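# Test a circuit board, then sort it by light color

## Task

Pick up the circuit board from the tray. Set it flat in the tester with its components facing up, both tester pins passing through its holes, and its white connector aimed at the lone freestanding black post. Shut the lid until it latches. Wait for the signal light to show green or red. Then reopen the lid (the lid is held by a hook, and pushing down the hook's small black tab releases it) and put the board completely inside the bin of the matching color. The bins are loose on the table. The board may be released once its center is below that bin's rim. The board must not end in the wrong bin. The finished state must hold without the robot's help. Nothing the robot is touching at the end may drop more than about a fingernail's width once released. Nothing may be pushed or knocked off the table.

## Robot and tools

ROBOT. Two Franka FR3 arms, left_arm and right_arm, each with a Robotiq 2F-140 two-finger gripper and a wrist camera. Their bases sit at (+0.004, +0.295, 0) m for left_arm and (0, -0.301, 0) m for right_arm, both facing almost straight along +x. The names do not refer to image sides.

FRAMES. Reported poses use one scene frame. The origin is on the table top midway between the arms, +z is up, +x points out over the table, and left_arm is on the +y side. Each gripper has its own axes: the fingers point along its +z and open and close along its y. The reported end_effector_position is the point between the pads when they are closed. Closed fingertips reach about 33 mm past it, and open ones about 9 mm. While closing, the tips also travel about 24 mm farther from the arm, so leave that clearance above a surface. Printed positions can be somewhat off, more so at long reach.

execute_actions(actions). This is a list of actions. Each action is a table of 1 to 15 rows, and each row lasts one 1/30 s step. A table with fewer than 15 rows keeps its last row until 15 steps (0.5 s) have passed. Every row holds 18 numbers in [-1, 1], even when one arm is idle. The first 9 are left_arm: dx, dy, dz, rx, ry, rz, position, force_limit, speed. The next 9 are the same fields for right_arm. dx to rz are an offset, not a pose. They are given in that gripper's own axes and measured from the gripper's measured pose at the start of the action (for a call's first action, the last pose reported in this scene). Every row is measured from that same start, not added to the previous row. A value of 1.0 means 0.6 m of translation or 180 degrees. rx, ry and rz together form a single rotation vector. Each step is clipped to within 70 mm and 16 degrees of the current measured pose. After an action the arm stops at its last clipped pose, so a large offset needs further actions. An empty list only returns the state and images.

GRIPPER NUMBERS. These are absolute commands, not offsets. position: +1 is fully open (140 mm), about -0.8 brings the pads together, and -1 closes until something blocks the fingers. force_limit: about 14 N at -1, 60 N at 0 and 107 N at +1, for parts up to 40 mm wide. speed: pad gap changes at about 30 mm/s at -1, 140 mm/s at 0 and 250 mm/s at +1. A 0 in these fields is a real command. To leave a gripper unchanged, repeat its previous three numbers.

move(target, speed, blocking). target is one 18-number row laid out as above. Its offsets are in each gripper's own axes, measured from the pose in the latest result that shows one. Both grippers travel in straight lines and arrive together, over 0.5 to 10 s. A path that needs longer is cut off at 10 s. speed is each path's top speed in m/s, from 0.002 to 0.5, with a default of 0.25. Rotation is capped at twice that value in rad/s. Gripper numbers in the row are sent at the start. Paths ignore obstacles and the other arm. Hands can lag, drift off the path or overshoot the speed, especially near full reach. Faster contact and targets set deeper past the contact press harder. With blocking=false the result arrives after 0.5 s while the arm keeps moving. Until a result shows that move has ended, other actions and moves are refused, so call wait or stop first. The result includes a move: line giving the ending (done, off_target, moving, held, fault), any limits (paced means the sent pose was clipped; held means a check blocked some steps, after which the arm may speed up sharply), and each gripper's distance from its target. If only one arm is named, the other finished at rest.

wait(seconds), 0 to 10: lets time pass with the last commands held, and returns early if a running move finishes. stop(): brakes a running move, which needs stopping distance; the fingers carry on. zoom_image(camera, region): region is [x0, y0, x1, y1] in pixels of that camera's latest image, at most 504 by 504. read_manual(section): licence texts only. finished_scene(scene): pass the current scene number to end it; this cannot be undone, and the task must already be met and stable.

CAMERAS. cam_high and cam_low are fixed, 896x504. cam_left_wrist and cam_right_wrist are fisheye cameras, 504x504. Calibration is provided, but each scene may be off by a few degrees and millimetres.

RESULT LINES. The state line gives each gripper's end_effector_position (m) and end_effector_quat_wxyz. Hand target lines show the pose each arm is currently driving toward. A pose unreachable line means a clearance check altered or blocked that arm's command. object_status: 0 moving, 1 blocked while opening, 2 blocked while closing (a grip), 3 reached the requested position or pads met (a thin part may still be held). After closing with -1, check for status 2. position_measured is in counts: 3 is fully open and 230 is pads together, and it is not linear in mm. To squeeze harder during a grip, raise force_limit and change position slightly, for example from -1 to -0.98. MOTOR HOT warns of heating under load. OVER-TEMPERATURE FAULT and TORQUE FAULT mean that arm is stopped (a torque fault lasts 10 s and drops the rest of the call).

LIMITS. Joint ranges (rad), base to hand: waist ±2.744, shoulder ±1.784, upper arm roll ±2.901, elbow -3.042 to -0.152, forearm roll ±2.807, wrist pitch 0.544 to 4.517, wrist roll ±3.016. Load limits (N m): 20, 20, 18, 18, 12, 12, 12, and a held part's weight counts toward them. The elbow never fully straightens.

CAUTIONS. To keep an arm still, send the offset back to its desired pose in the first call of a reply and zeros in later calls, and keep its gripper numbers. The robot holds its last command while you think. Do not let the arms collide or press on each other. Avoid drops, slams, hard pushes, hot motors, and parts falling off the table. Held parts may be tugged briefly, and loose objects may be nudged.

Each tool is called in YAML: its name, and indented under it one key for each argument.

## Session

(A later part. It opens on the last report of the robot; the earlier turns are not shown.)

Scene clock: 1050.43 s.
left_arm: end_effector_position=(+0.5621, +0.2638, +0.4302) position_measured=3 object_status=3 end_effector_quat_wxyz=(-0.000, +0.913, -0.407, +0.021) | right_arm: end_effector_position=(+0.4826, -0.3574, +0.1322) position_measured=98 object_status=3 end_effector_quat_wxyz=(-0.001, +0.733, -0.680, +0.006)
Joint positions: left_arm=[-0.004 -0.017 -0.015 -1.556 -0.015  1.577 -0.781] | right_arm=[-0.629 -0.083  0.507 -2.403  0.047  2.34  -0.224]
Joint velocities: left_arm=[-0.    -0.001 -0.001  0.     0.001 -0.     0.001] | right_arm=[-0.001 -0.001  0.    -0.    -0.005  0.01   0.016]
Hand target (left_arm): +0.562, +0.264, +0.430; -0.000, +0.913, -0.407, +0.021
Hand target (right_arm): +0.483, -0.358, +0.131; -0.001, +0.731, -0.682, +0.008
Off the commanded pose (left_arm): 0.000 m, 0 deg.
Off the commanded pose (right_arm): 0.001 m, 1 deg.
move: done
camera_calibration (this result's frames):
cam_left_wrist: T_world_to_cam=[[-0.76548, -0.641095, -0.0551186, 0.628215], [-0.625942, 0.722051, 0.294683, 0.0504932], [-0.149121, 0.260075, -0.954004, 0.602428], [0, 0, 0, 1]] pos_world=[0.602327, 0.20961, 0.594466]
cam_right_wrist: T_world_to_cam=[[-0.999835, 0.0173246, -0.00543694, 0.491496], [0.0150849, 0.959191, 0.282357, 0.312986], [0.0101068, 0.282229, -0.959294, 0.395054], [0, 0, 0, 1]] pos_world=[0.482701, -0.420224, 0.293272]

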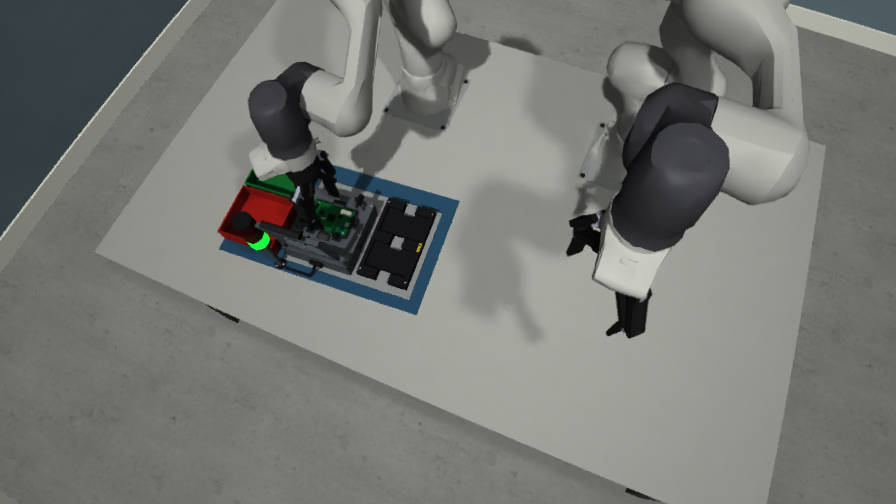

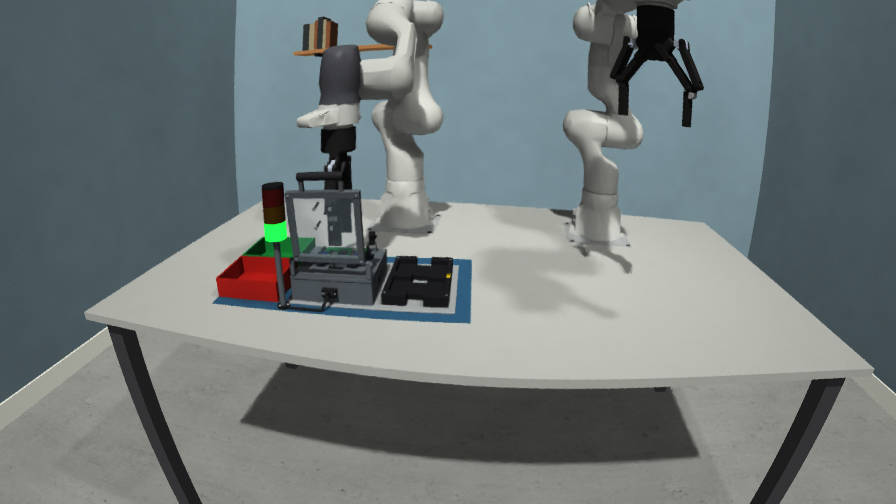

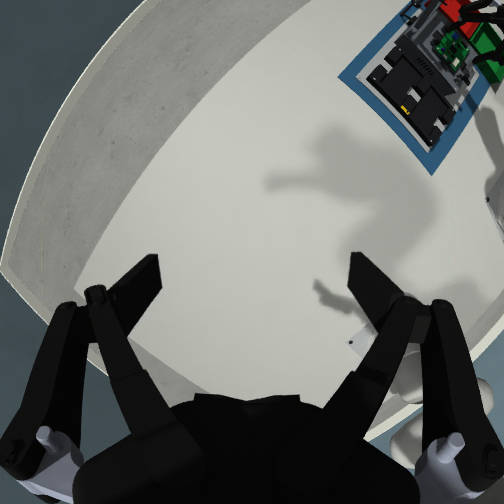

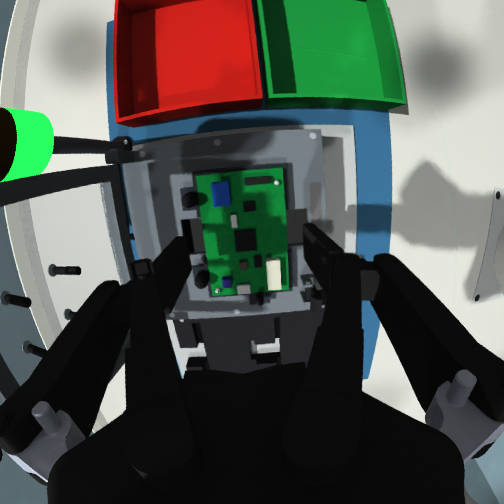

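move:
  target: [0,0,0,0,0,0,1,0,0, 0,-0.004,0.060,0,0,0,0.25,0,0]
  speed: 0.05

Scene clock: 1054.93 s.
left_arm: end_effector_position=(+0.5621, +0.2638, +0.4302) position_measured=3 object_status=3 end_effector_quat_wxyz=(-0.000, +0.913, -0.407, +0.021) | right_arm: end_effector_position=(+0.4842, -0.3577, +0.0967) position_measured=98 object_status=3 end_effector_quat_wxyz=(+0.000, +0.735, -0.678, +0.004)
Joint positions: left_arm=[-0.004 -0.017 -0.015 -1.556 -0.015  1.577 -0.781] | right_arm=[-0.629 -0.001  0.508 -2.423 -0.008  2.429 -0.189]
Joint velocities: left_arm=[-0.     0.001  0.001 -0.     0.    -0.    -0.001] | right_arm=[-0.001  0.001  0.    -0.001 -0.004  0.012  0.013]
Hand target (left_arm): +0.562, +0.264, +0.430; -0.000, +0.913, -0.407, +0.021
Hand target (right_arm): +0.485, -0.357, +0.096; -0.001, +0.734, -0.679, +0.006
Off the commanded pose (left_arm): 0.000 m, 0 deg.
Off the commanded pose (right_arm): 0.001 m, 0 deg.
move: done
camera_calibration (this result's frames):
cam_left_wrist: T_world_to_cam=[[-0.765479, -0.641095, -0.0551185, 0.628215], [-0.625942, 0.722051, 0.294683, 0.0504932], [-0.149121, 0.260075, -0.954004, 0.602429], [0, 0, 0, 1]] pos_world=[0.602327, 0.20961, 0.594466]
cam_right_wrist: T_world_to_cam=[[-0.99993, 0.0116591, -0.0017579, 0.49053], [0.0106828, 0.958936, 0.283421, 0.325184], [0.00499013, 0.283382, -0.958994, 0.363971], [0, 0, 0, 1]] pos_world=[0.485206, -0.420693, 0.257745]

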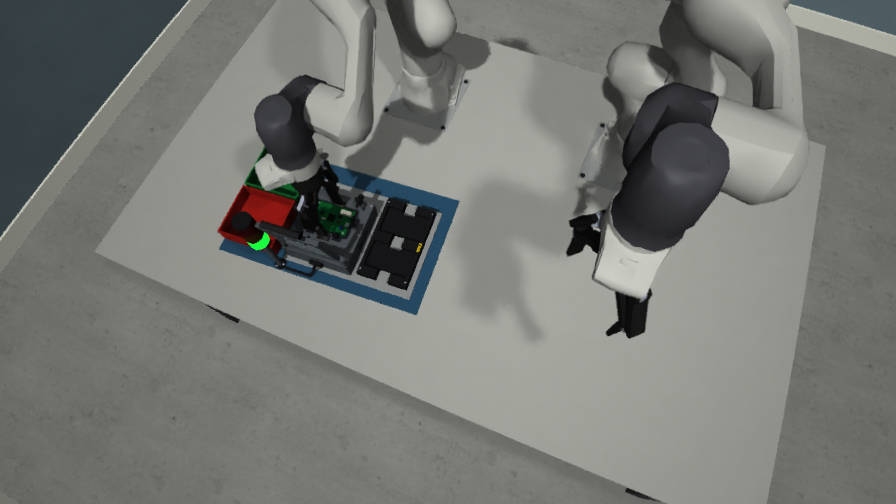

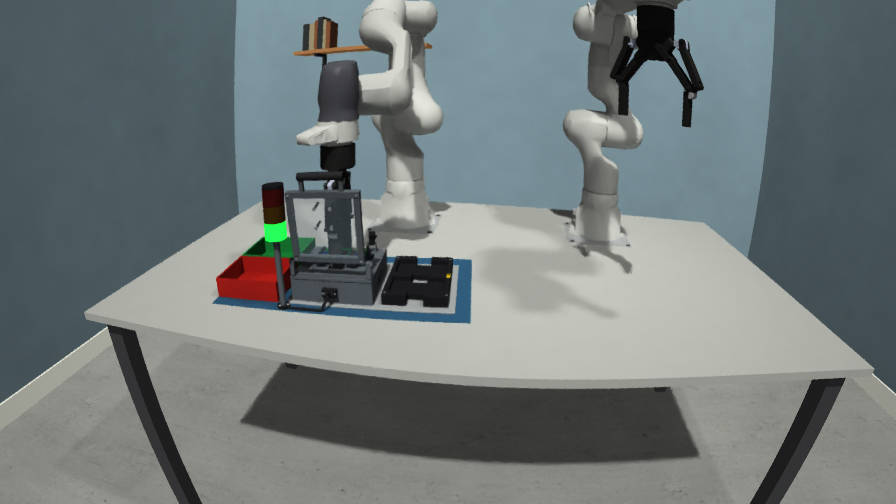

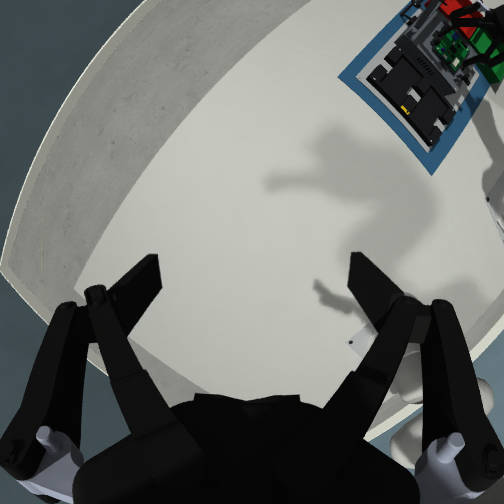

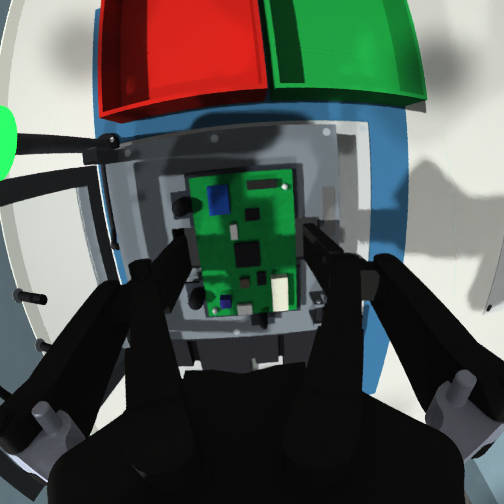

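execute_actions:
  actions:
    - [[0,0,0,0,0,0,1,0,0, 0,0,0,0,0,0,-1,-0.3,-0.6]]
    - [[0,0,0,0,0,0,1,0,0, 0,0,0,0,0,0,-1,-0.3,-0.6]]
    - [[0,0,0,0,0,0,1,0,0, 0,0,0,0,0,0,-1,-0.3,-0.6]]

Scene clock: 1064.17 s.
left_arm: end_effector_position=(+0.5621, +0.2638, +0.4302) position_measured=3 object_status=3 end_effector_quat_wxyz=(-0.000, +0.913, -0.407, +0.021) | right_arm: end_effector_position=(+0.4837, -0.3578, +0.0966) position_measured=125 object_status=2 end_effector_quat_wxyz=(+0.001, +0.734, -0.679, +0.004)
Joint positions: left_arm=[-0.004 -0.017 -0.015 -1.556 -0.015  1.577 -0.781] | right_arm=[-0.629 -0.001  0.508 -2.423 -0.008  2.428 -0.185]
Joint velocities: left_arm=[-0.     0.002  0.001 -0.    -0.001 -0.001  0.001] | right_arm=[ 0.     0.001 -0.002  0.001 -0.001  0.    -0.001]
Hand target (left_arm): +0.562, +0.264, +0.430; -0.000, +0.913, -0.407, +0.021
Hand target (right_arm): +0.484, -0.358, +0.097; +0.001, +0.734, -0.679, +0.004
Off the commanded pose (left_arm): 0.000 m, 0 deg.
Off the commanded pose (right_arm): 0.000 m, 0 deg.
camera_calibration (this result's frames):
cam_left_wrist: T_world_to_cam=[[-0.765479, -0.641096, -0.0551185, 0.628215], [-0.625943, 0.722051, 0.294683, 0.0504933], [-0.149122, 0.260075, -0.954004, 0.602428], [0, 0, 0, 1]] pos_world=[0.602327, 0.209611, 0.594466]
cam_right_wrist: T_world_to_cam=[[-0.999881, 0.0153975, -0.000806978, 0.491272], [0.0145401, 0.959033, 0.282921, 0.323508], [0.00513019, 0.282876, -0.959143, 0.363701], [0, 0, 0, 1]] pos_world=[0.484644, -0.420701, 0.25771]

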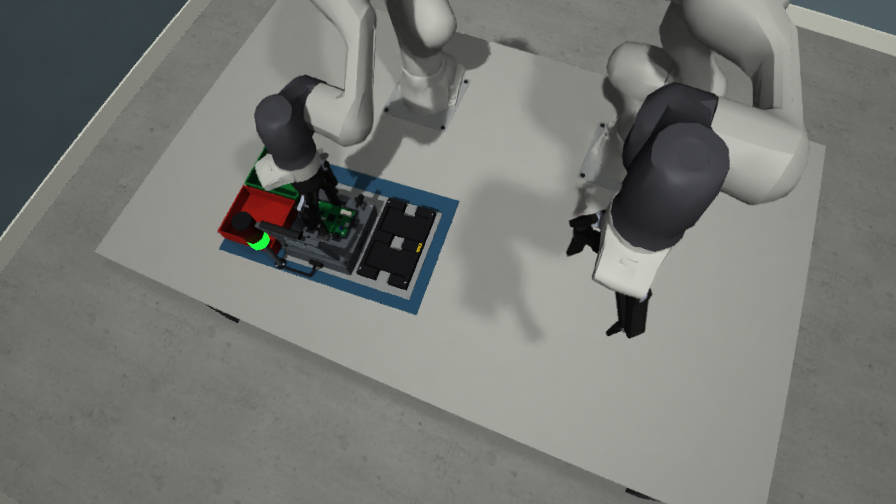

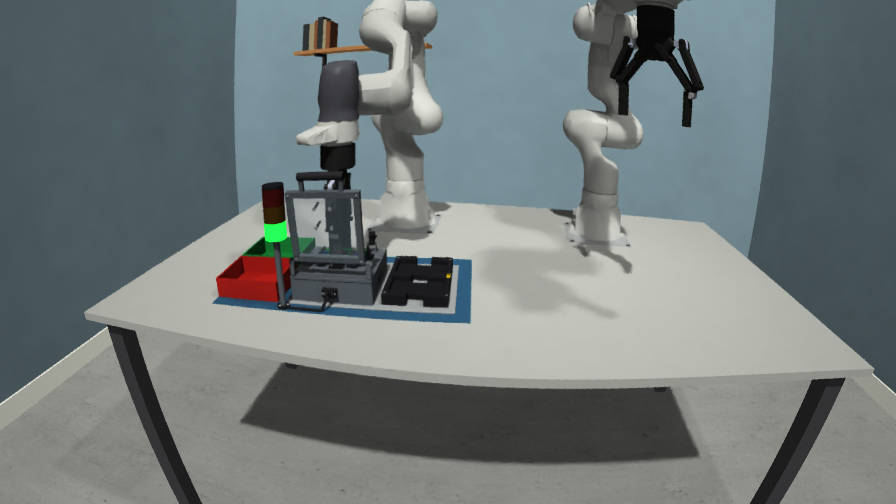

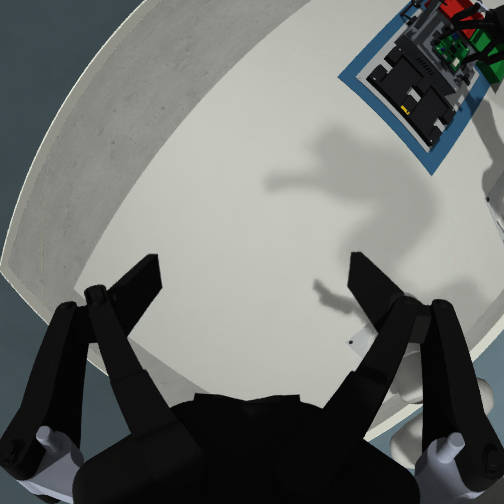

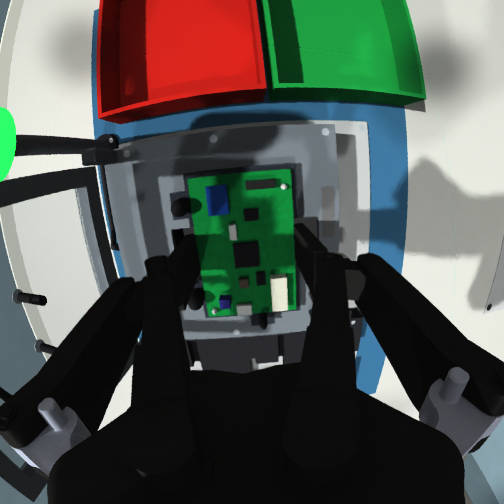

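Gripped (125). Lift slowly off the pins, then higher.

move:
  target: [0,0,0,0,0,0,1,0,0, 0,0,-0.05,0,0,0,-1,-0.3,-0.6]
  speed: 0.03

move:
  target: [0,0,0,0,0,0,1,0,0, 0,0,-0.11,0,0,0,-1,-0.3,-0.6]
  speed: 0.12

Scene clock: 1071.33 s.
left_arm: end_effector_position=(+0.5621, +0.2638, +0.4302) position_measured=3 object_status=3 end_effector_quat_wxyz=(-0.000, +0.913, -0.407, +0.021) | right_arm: end_effector_position=(+0.4847, -0.3579, +0.1259) position_measured=125 object_status=2 end_effector_quat_wxyz=(+0.000, +0.732, -0.681, +0.006)
Joint positions: left_arm=[-0.004 -0.017 -0.015 -1.556 -0.015  1.577 -0.781] | right_arm=[-0.629 -0.064  0.508 -2.401  0.033  2.355 -0.209]
Joint velocities: left_arm=[-0.     0.    -0.    -0.001  0.    -0.001 -0.   ] | right_arm=[ 0.001  0.     0.001 -0.     0.005 -0.019 -0.013]
Hand target (left_arm): +0.562, +0.264, +0.430; -0.000, +0.913, -0.407, +0.021
Hand target (right_arm): +0.484, -0.358, +0.127; +0.001, +0.734, -0.680, +0.004
Off the commanded pose (left_arm): 0.000 m, 0 deg.
Off the commanded pose (right_arm): 0.001 m, 0 deg.
move: done
camera_calibration (this result's frames):
cam_left_wrist: T_world_to_cam=[[-0.76548, -0.641095, -0.0551185, 0.628215], [-0.625942, 0.722051, 0.294683, 0.0504931], [-0.149121, 0.260075, -0.954004, 0.602428], [0, 0, 0, 1]] pos_world=[0.602327, 0.20961, 0.594466]
cam_right_wrist: T_world_to_cam=[[-0.999762, 0.0212964, -0.00476034, 0.494856], [0.0190972, 0.959413, 0.281357, 0.313445], [0.010559, 0.281199, -0.959591, 0.388589], [0, 0, 0, 1]] pos_world=[0.484649, -0.420533, 0.287052]

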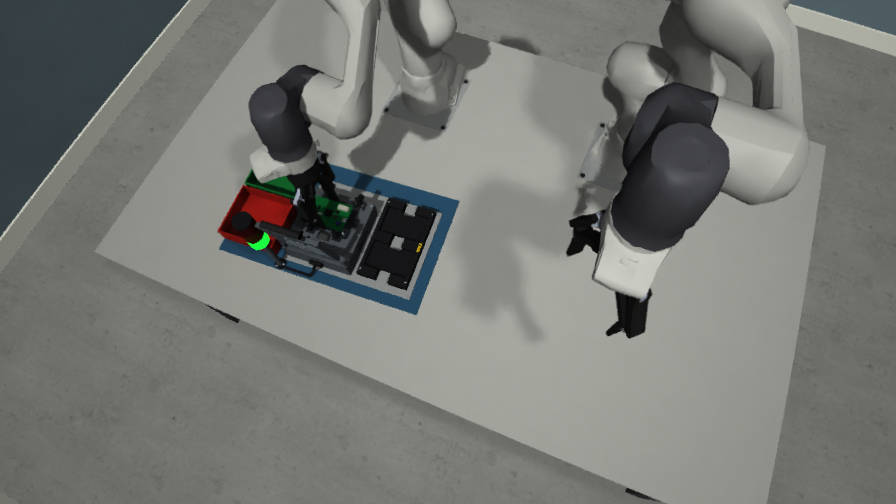

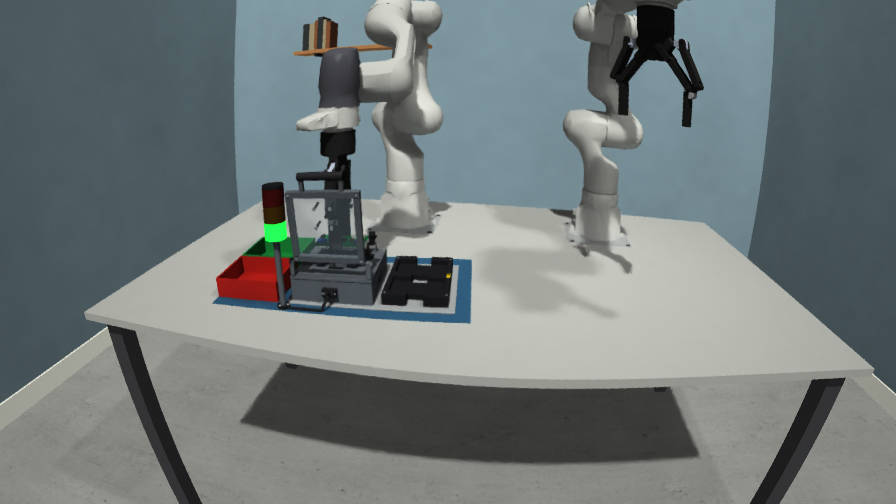

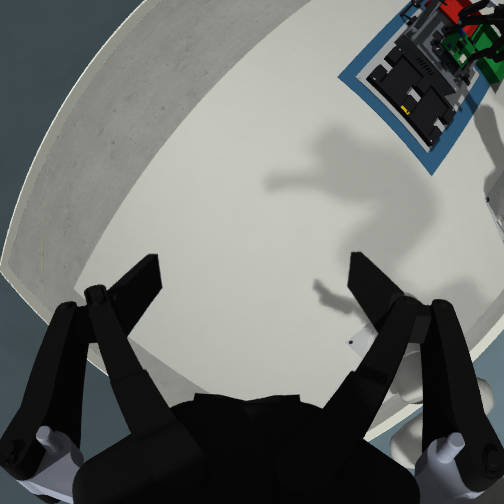

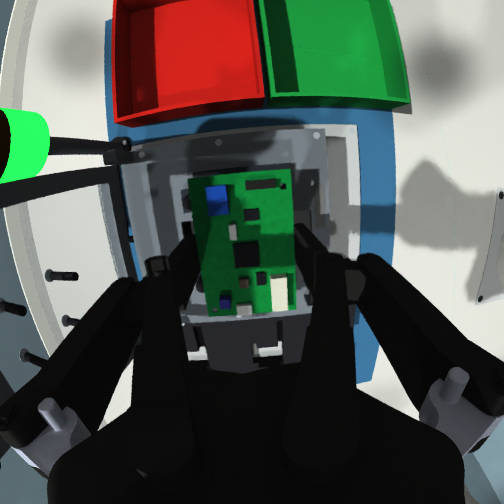

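Scene clock: 1072.47 s.
left_arm: end_effector_position=(+0.5621, +0.2638, +0.4302) position_measured=3 object_status=3 end_effector_quat_wxyz=(-0.000, +0.913, -0.407, +0.021) | right_arm: end_effector_position=(+0.4851, -0.3591, +0.1913) position_measured=125 object_status=2 end_effector_quat_wxyz=(-0.000, +0.729, -0.684, +0.008)
Joint positions: left_arm=[-0.004 -0.017 -0.015 -1.556 -0.015  1.577 -0.781] | right_arm=[-0.627 -0.175  0.492 -2.325  0.09   2.183 -0.247]
Joint velocities: left_arm=[-0.    -0.001 -0.001 -0.001  0.     0.001 -0.001] | right_arm=[-0.001  0.     0.001 -0.001 -0.    -0.012 -0.01 ]
Hand target (left_arm): +0.562, +0.264, +0.430; -0.000, +0.913, -0.407, +0.021
Hand target (right_arm): +0.484, -0.359, +0.192; -0.000, +0.731, -0.682, +0.006
Off the commanded pose (left_arm): 0.000 m, 0 deg.
Off the commanded pose (right_arm): 0.002 m, 1 deg.
move: done
camera_calibration (this result's frames):
cam_left_wrist: T_world_to_cam=[[-0.76548, -0.641095, -0.0551183, 0.628215], [-0.625942, 0.722051, 0.294683, 0.0504929], [-0.149122, 0.260075, -0.954004, 0.602428], [0, 0, 0, 1]] pos_world=[0.602326, 0.20961, 0.594466]
cam_right_wrist: T_world_to_cam=[[-0.999534, 0.0293755, -0.00827877, 0.499101], [0.0258917, 0.95978, 0.279557, 0.293316], [0.0161579, 0.279213, -0.960093, 0.448348], [0, 0, 0, 1]] pos_world=[0.48403, -0.421365, 0.352589]

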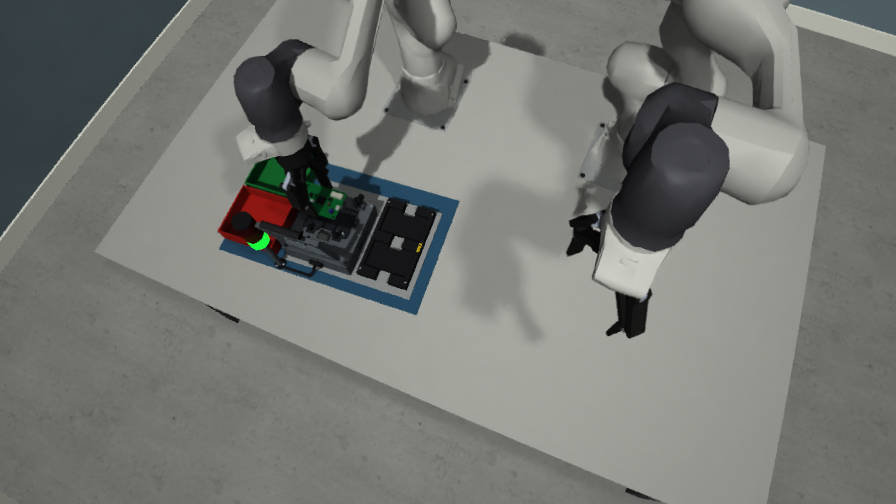

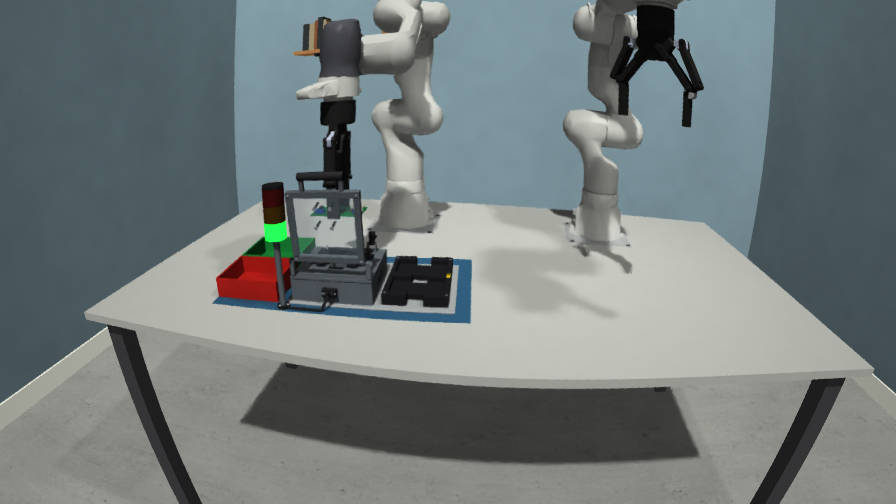

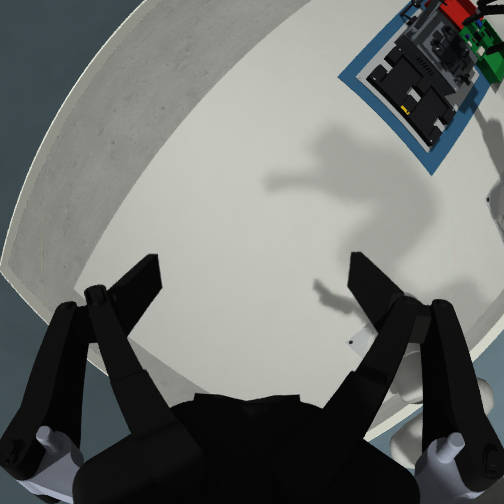

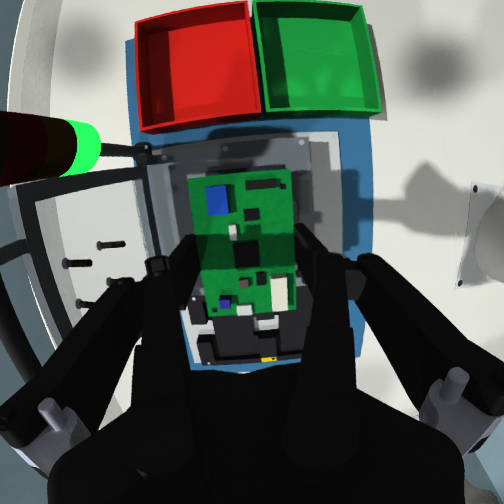

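move:
  target: [0,0,0,0,0,0,1,0,0, 0.332,0.183,0,0,0,0,-1,-0.3,-0.6]
  speed: 0.2

Scene clock: 1099.40 s.
left_arm: end_effector_position=(+0.5621, +0.2638, +0.4302) position_measured=3 object_status=3 end_effector_quat_wxyz=(-0.000, +0.913, -0.407, +0.021) | right_arm: end_effector_position=(+0.3825, -0.5583, +0.1884) position_measured=125 object_status=2 end_effector_quat_wxyz=(-0.001, +0.725, -0.689, +0.003)
Joint positions: left_arm=[-0.004 -0.017 -0.015 -1.556 -0.015  1.577 -0.781] | right_arm=[-0.741 -0.229  0.137 -2.409  0.04   2.188 -0.674]
Joint velocities: left_arm=[ 0.    -0.    -0.001 -0.001 -0.    -0.    -0.001] | right_arm=[ 0.     0.    -0.    -0.    -0.    -0.    -0.028]
Hand target (left_arm): +0.562, +0.264, +0.430; -0.000, +0.913, -0.407, +0.021
Hand target (right_arm): +0.384, -0.560, +0.189; -0.001, +0.730, -0.684, +0.005
Off the commanded pose (left_arm): 0.000 m, 0 deg.
Off the commanded pose (right_arm): 0.010 m, 1 deg.
move: off_target (right_arm)
camera_calibration (this result's frames):
cam_left_wrist: T_world_to_cam=[[-0.76548, -0.641095, -0.0551186, 0.628215], [-0.625942, 0.722051, 0.294683, 0.0504932], [-0.149121, 0.260075, -0.954004, 0.602428], [0, 0, 0, 1]] pos_world=[0.602327, 0.20961, 0.594466]
cam_right_wrist: T_world_to_cam=[[-0.99912, 0.0419347, -0.00130375, 0.407859], [0.0397848, 0.956845, 0.287861, 0.479468], [0.0133189, 0.287556, -0.957671, 0.508167], [0, 0, 0, 1]] pos_world=[0.381656, -0.622006, 0.349169]

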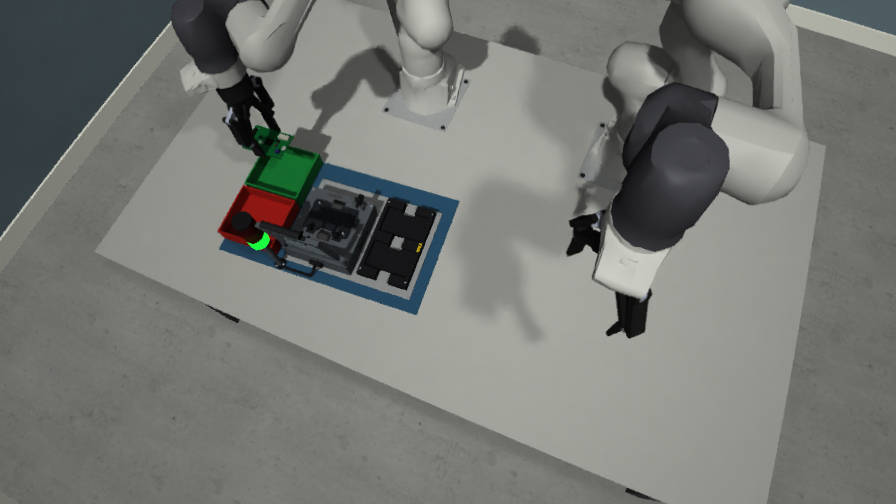

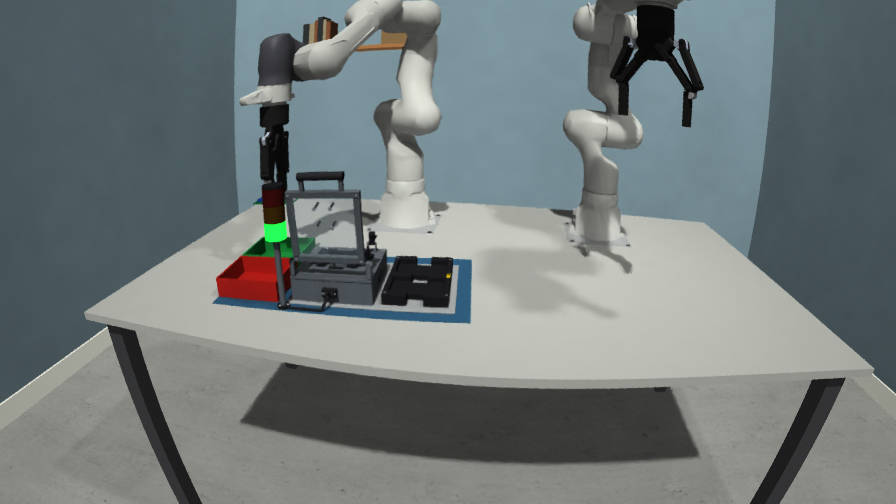

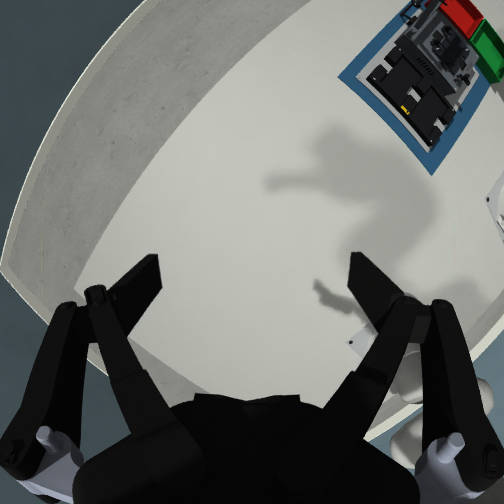

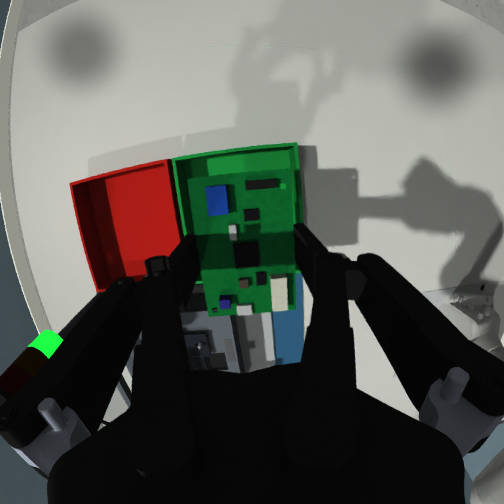

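move:
  target: [0,0,0,0,0,0,1,0,0, 0.014,-0.007,0.147,0,0,-0.014,-1,-0.3,-0.6]
  speed: 0.12

Scene clock: 1118.13 s.
left_arm: end_effector_position=(+0.5621, +0.2638, +0.4302) position_measured=3 object_status=3 end_effector_quat_wxyz=(-0.000, +0.913, -0.407, +0.021) | right_arm: end_effector_position=(+0.3870, -0.5638, +0.1009) position_measured=125 object_status=2 end_effector_quat_wxyz=(-0.001, +0.739, -0.674, +0.000)
Joint positions: left_arm=[-0.004 -0.017 -0.015 -1.556 -0.015  1.577 -0.781] | right_arm=[-0.741 -0.059  0.137 -2.479  0.016  2.421 -0.7  ]
Joint velocities: left_arm=[-0.001 -0.001 -0.001 -0.    -0.    -0.     0.   ] | right_arm=[-0.001  0.    -0.    -0.001 -0.001  0.01  -0.004]
Hand target (left_arm): +0.562, +0.264, +0.430; -0.000, +0.913, -0.407, +0.021
Hand target (right_arm): +0.388, -0.565, +0.101; -0.001, +0.741, -0.672, +0.003
Off the commanded pose (left_arm): 0.000 m, 0 deg.
Off the commanded pose (right_arm): 0.003 m, 0 deg.
move: done
camera_calibration (this result's frames):
cam_left_wrist: T_world_to_cam=[[-0.765479, -0.641096, -0.0551185, 0.628215], [-0.625943, 0.722051, 0.294683, 0.0504933], [-0.149122, 0.260075, -0.954004, 0.602429], [0, 0, 0, 1]] pos_world=[0.602326, 0.209611, 0.594466]
cam_right_wrist: T_world_to_cam=[[-0.999997, 0.000919612, 0.00246623, 0.389366], [0.00159679, 0.95682, 0.290677, 0.524238], [-0.00209243, 0.29068, -0.956818, 0.433507], [0, 0, 0, 1]] pos_world=[0.389435, -0.627972, 0.261443]

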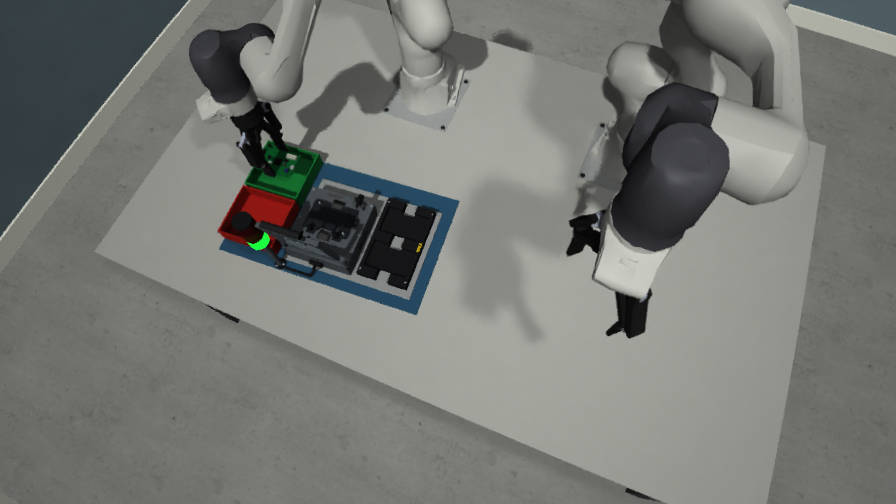

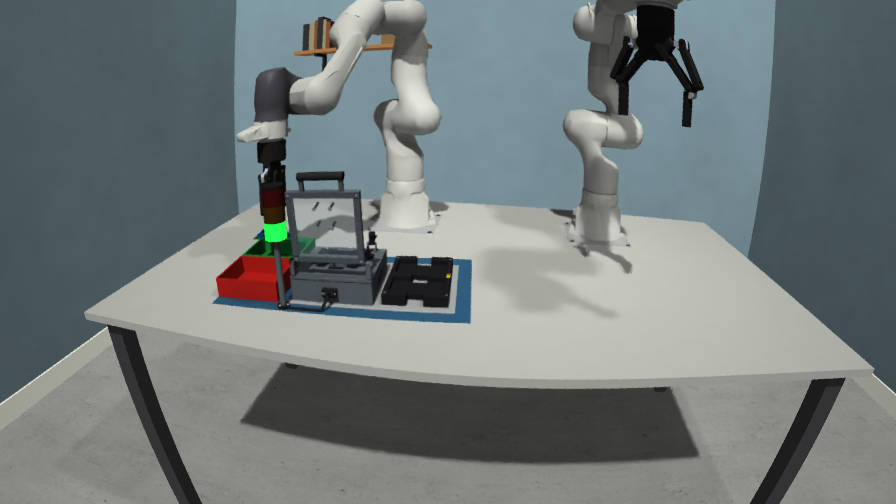

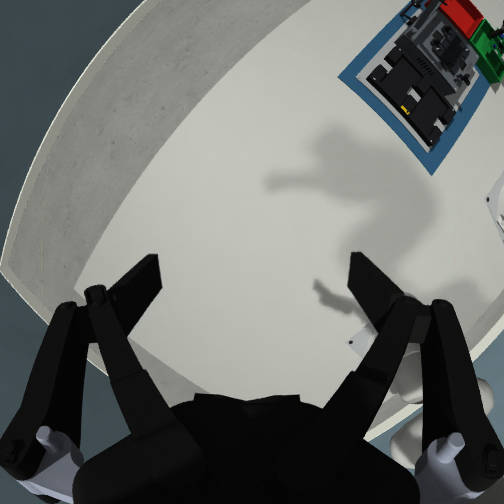

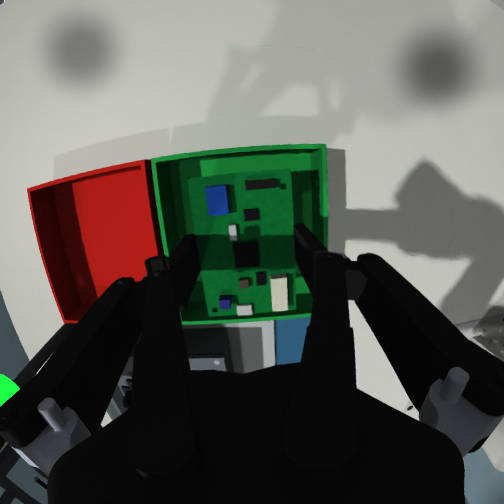

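move:
  target: [0,0,0,0,0,0,1,0,0, -0.011,0,0.096,0,0,0.008,-1,-0.3,-0.6]
  speed: 0.06

Scene clock: 1145.00 s.
left_arm: end_effector_position=(+0.5621, +0.2638, +0.4302) position_measured=3 object_status=3 end_effector_quat_wxyz=(-0.000, +0.913, -0.407, +0.021) | right_arm: end_effector_position=(+0.3858, -0.5562, +0.0441) position_measured=125 object_status=2 end_effector_quat_wxyz=(-0.001, +0.733, -0.680, -0.002)
Joint positions: left_arm=[-0.004 -0.017 -0.015 -1.556 -0.015  1.577 -0.781] | right_arm=[-0.733  0.059  0.139 -2.52  -0.009  2.576 -0.653]
Joint velocities: left_arm=[ 0.002 -0.     0.     0.001 -0.    -0.    -0.   ] | right_arm=[ 0.002  0.001  0.     0.    -0.002  0.011  0.011]
Hand target (left_arm): +0.562, +0.264, +0.430; -0.000, +0.913, -0.407, +0.021
Hand target (right_arm): +0.387, -0.556, +0.044; -0.001, +0.731, -0.682, +0.000
Off the commanded pose (left_arm): 0.000 m, 0 deg.
Off the commanded pose (right_arm): 0.001 m, 0 deg.
move: done
camera_calibration (this result's frames):
cam_left_wrist: T_world_to_cam=[[-0.765479, -0.641095, -0.0551184, 0.628215], [-0.625942, 0.722051, 0.294683, 0.0504932], [-0.149122, 0.260075, -0.954004, 0.602429], [0, 0, 0, 1]] pos_world=[0.602327, 0.20961, 0.594466]
cam_right_wrist: T_world_to_cam=[[-0.999801, 0.0192389, 0.00521997, 0.398289], [0.0199236, 0.955746, 0.293519, 0.525702], [0.000657992, 0.293564, -0.955939, 0.377487], [0, 0, 0, 1]] pos_world=[0.387488, -0.620916, 0.204472]

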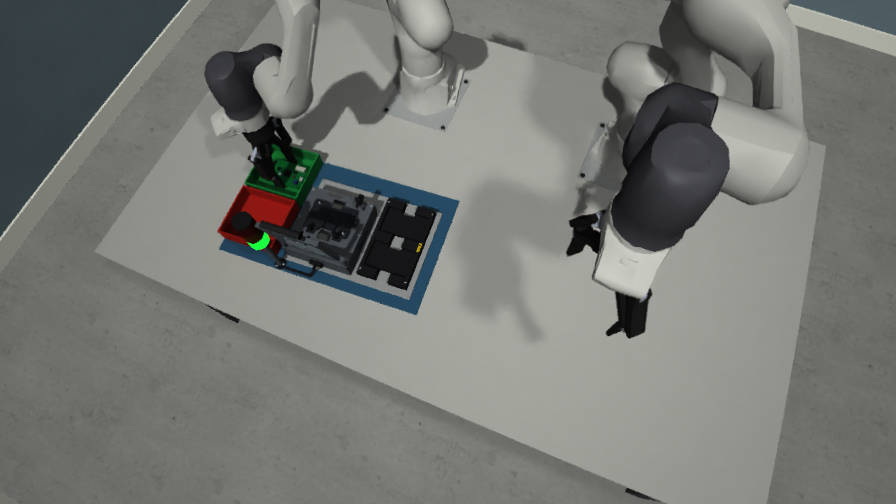

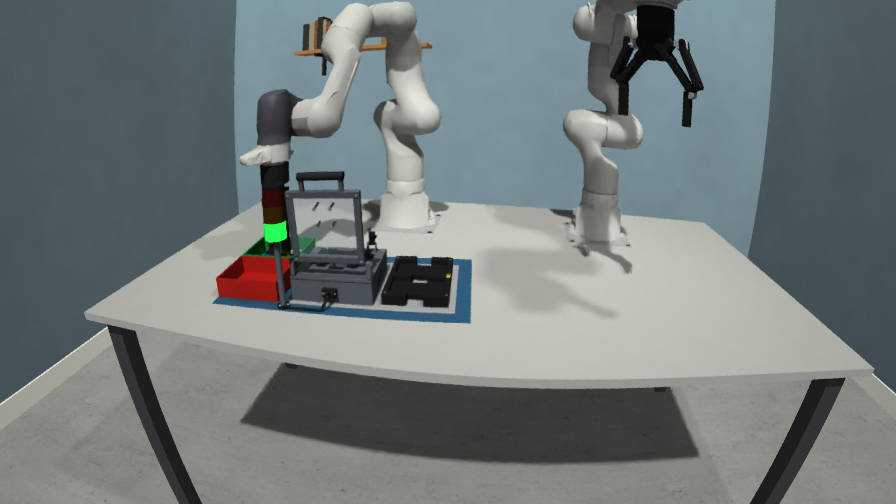

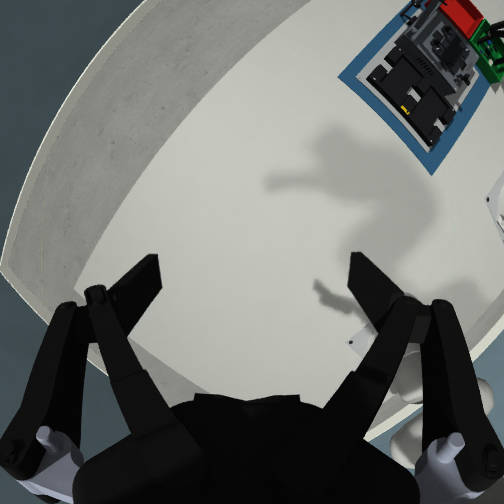

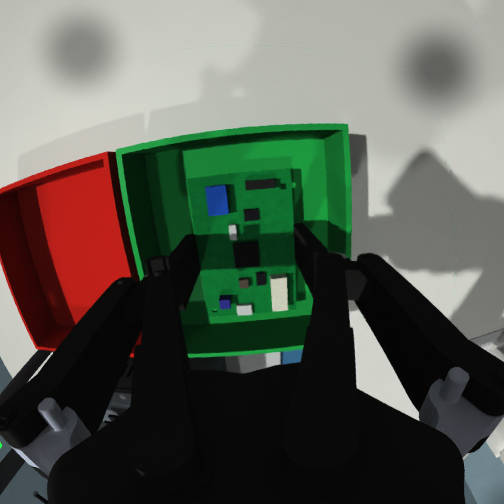

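execute_actions:
  actions:
    - [[0,0,0,0,0,0,1,0,0, 0,0,0.010,0,0,0,-1,-0.3,-0.6]]
    - [[0,0,0,0,0,0,1,0,0, 0,0,0,0,0,0,0.2,-0.3,-0.6]]
    - [[0,0,0,0,0,0,1,0,0, 0,0,0,0,0,0,0.2,-0.3,-0.6]]

Scene clock: 1150.83 s.
left_arm: end_effector_position=(+0.5621, +0.2638, +0.4302) position_measured=3 object_status=3 end_effector_quat_wxyz=(-0.000, +0.913, -0.407, +0.021) | right_arm: end_effector_position=(+0.3854, -0.5554, +0.0385) position_measured=104 object_status=3 end_effector_quat_wxyz=(-0.002, +0.732, -0.681, -0.003)
Joint positions: left_arm=[-0.004 -0.017 -0.015 -1.556 -0.015  1.577 -0.781] | right_arm=[-0.733  0.073  0.139 -2.521 -0.011  2.587 -0.649]
Joint velocities: left_arm=[ 0.001 -0.001  0.     0.001  0.     0.001 -0.001] | right_arm=[-0.001  0.001 -0.001  0.001  0.001  0.    -0.001]
Hand target (left_arm): +0.562, +0.264, +0.430; -0.000, +0.913, -0.407, +0.021
Hand target (right_arm): +0.385, -0.555, +0.039; -0.002, +0.732, -0.681, -0.003
Off the commanded pose (left_arm): 0.000 m, 0 deg.
Off the commanded pose (right_arm): 0.000 m, 0 deg.
camera_calibration (this result's frames):
cam_left_wrist: T_world_to_cam=[[-0.765479, -0.641095, -0.0551184, 0.628215], [-0.625942, 0.722051, 0.294683, 0.0504932], [-0.149122, 0.260075, -0.954004, 0.602429], [0, 0, 0, 1]] pos_world=[0.602327, 0.20961, 0.594466]
cam_right_wrist: T_world_to_cam=[[-0.999743, 0.0214488, 0.00730082, 0.398966], [0.0226486, 0.955006, 0.295721, 0.525061], [-0.000629442, 0.295811, -0.955246, 0.373635], [0, 0, 0, 1]] pos_world=[0.387207, -0.620519, 0.198729]

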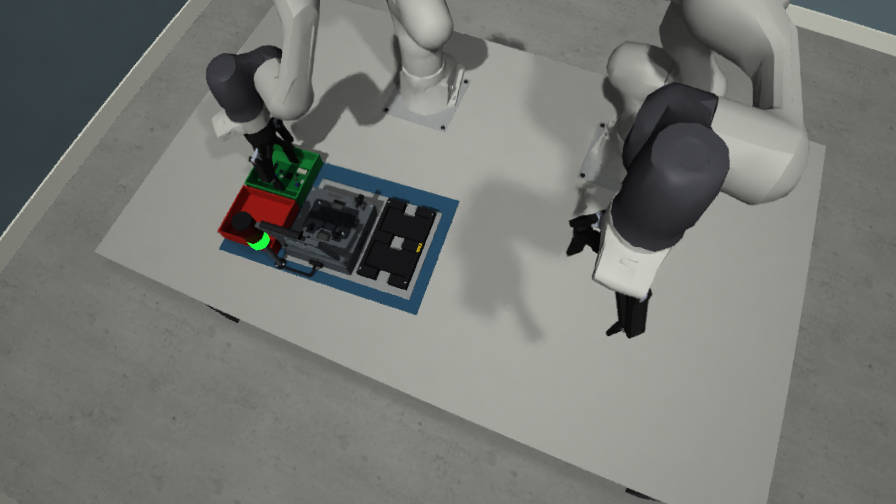

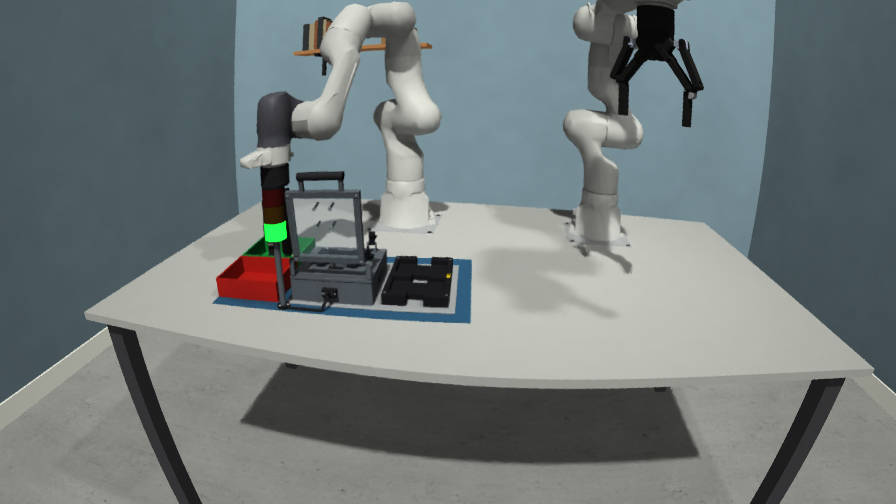

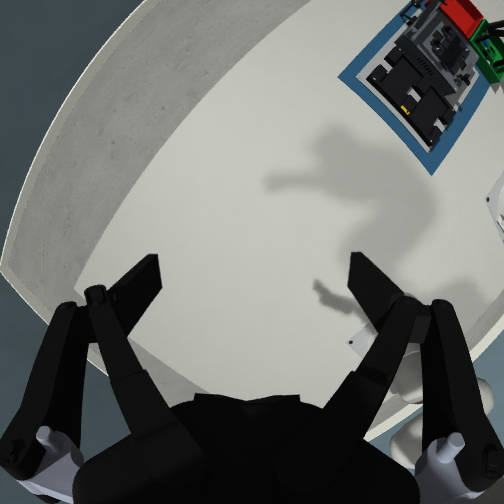

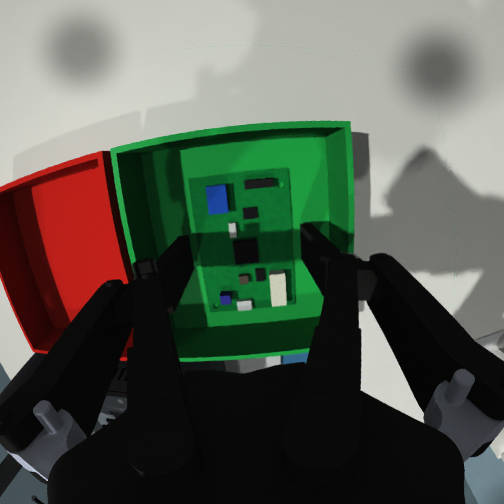

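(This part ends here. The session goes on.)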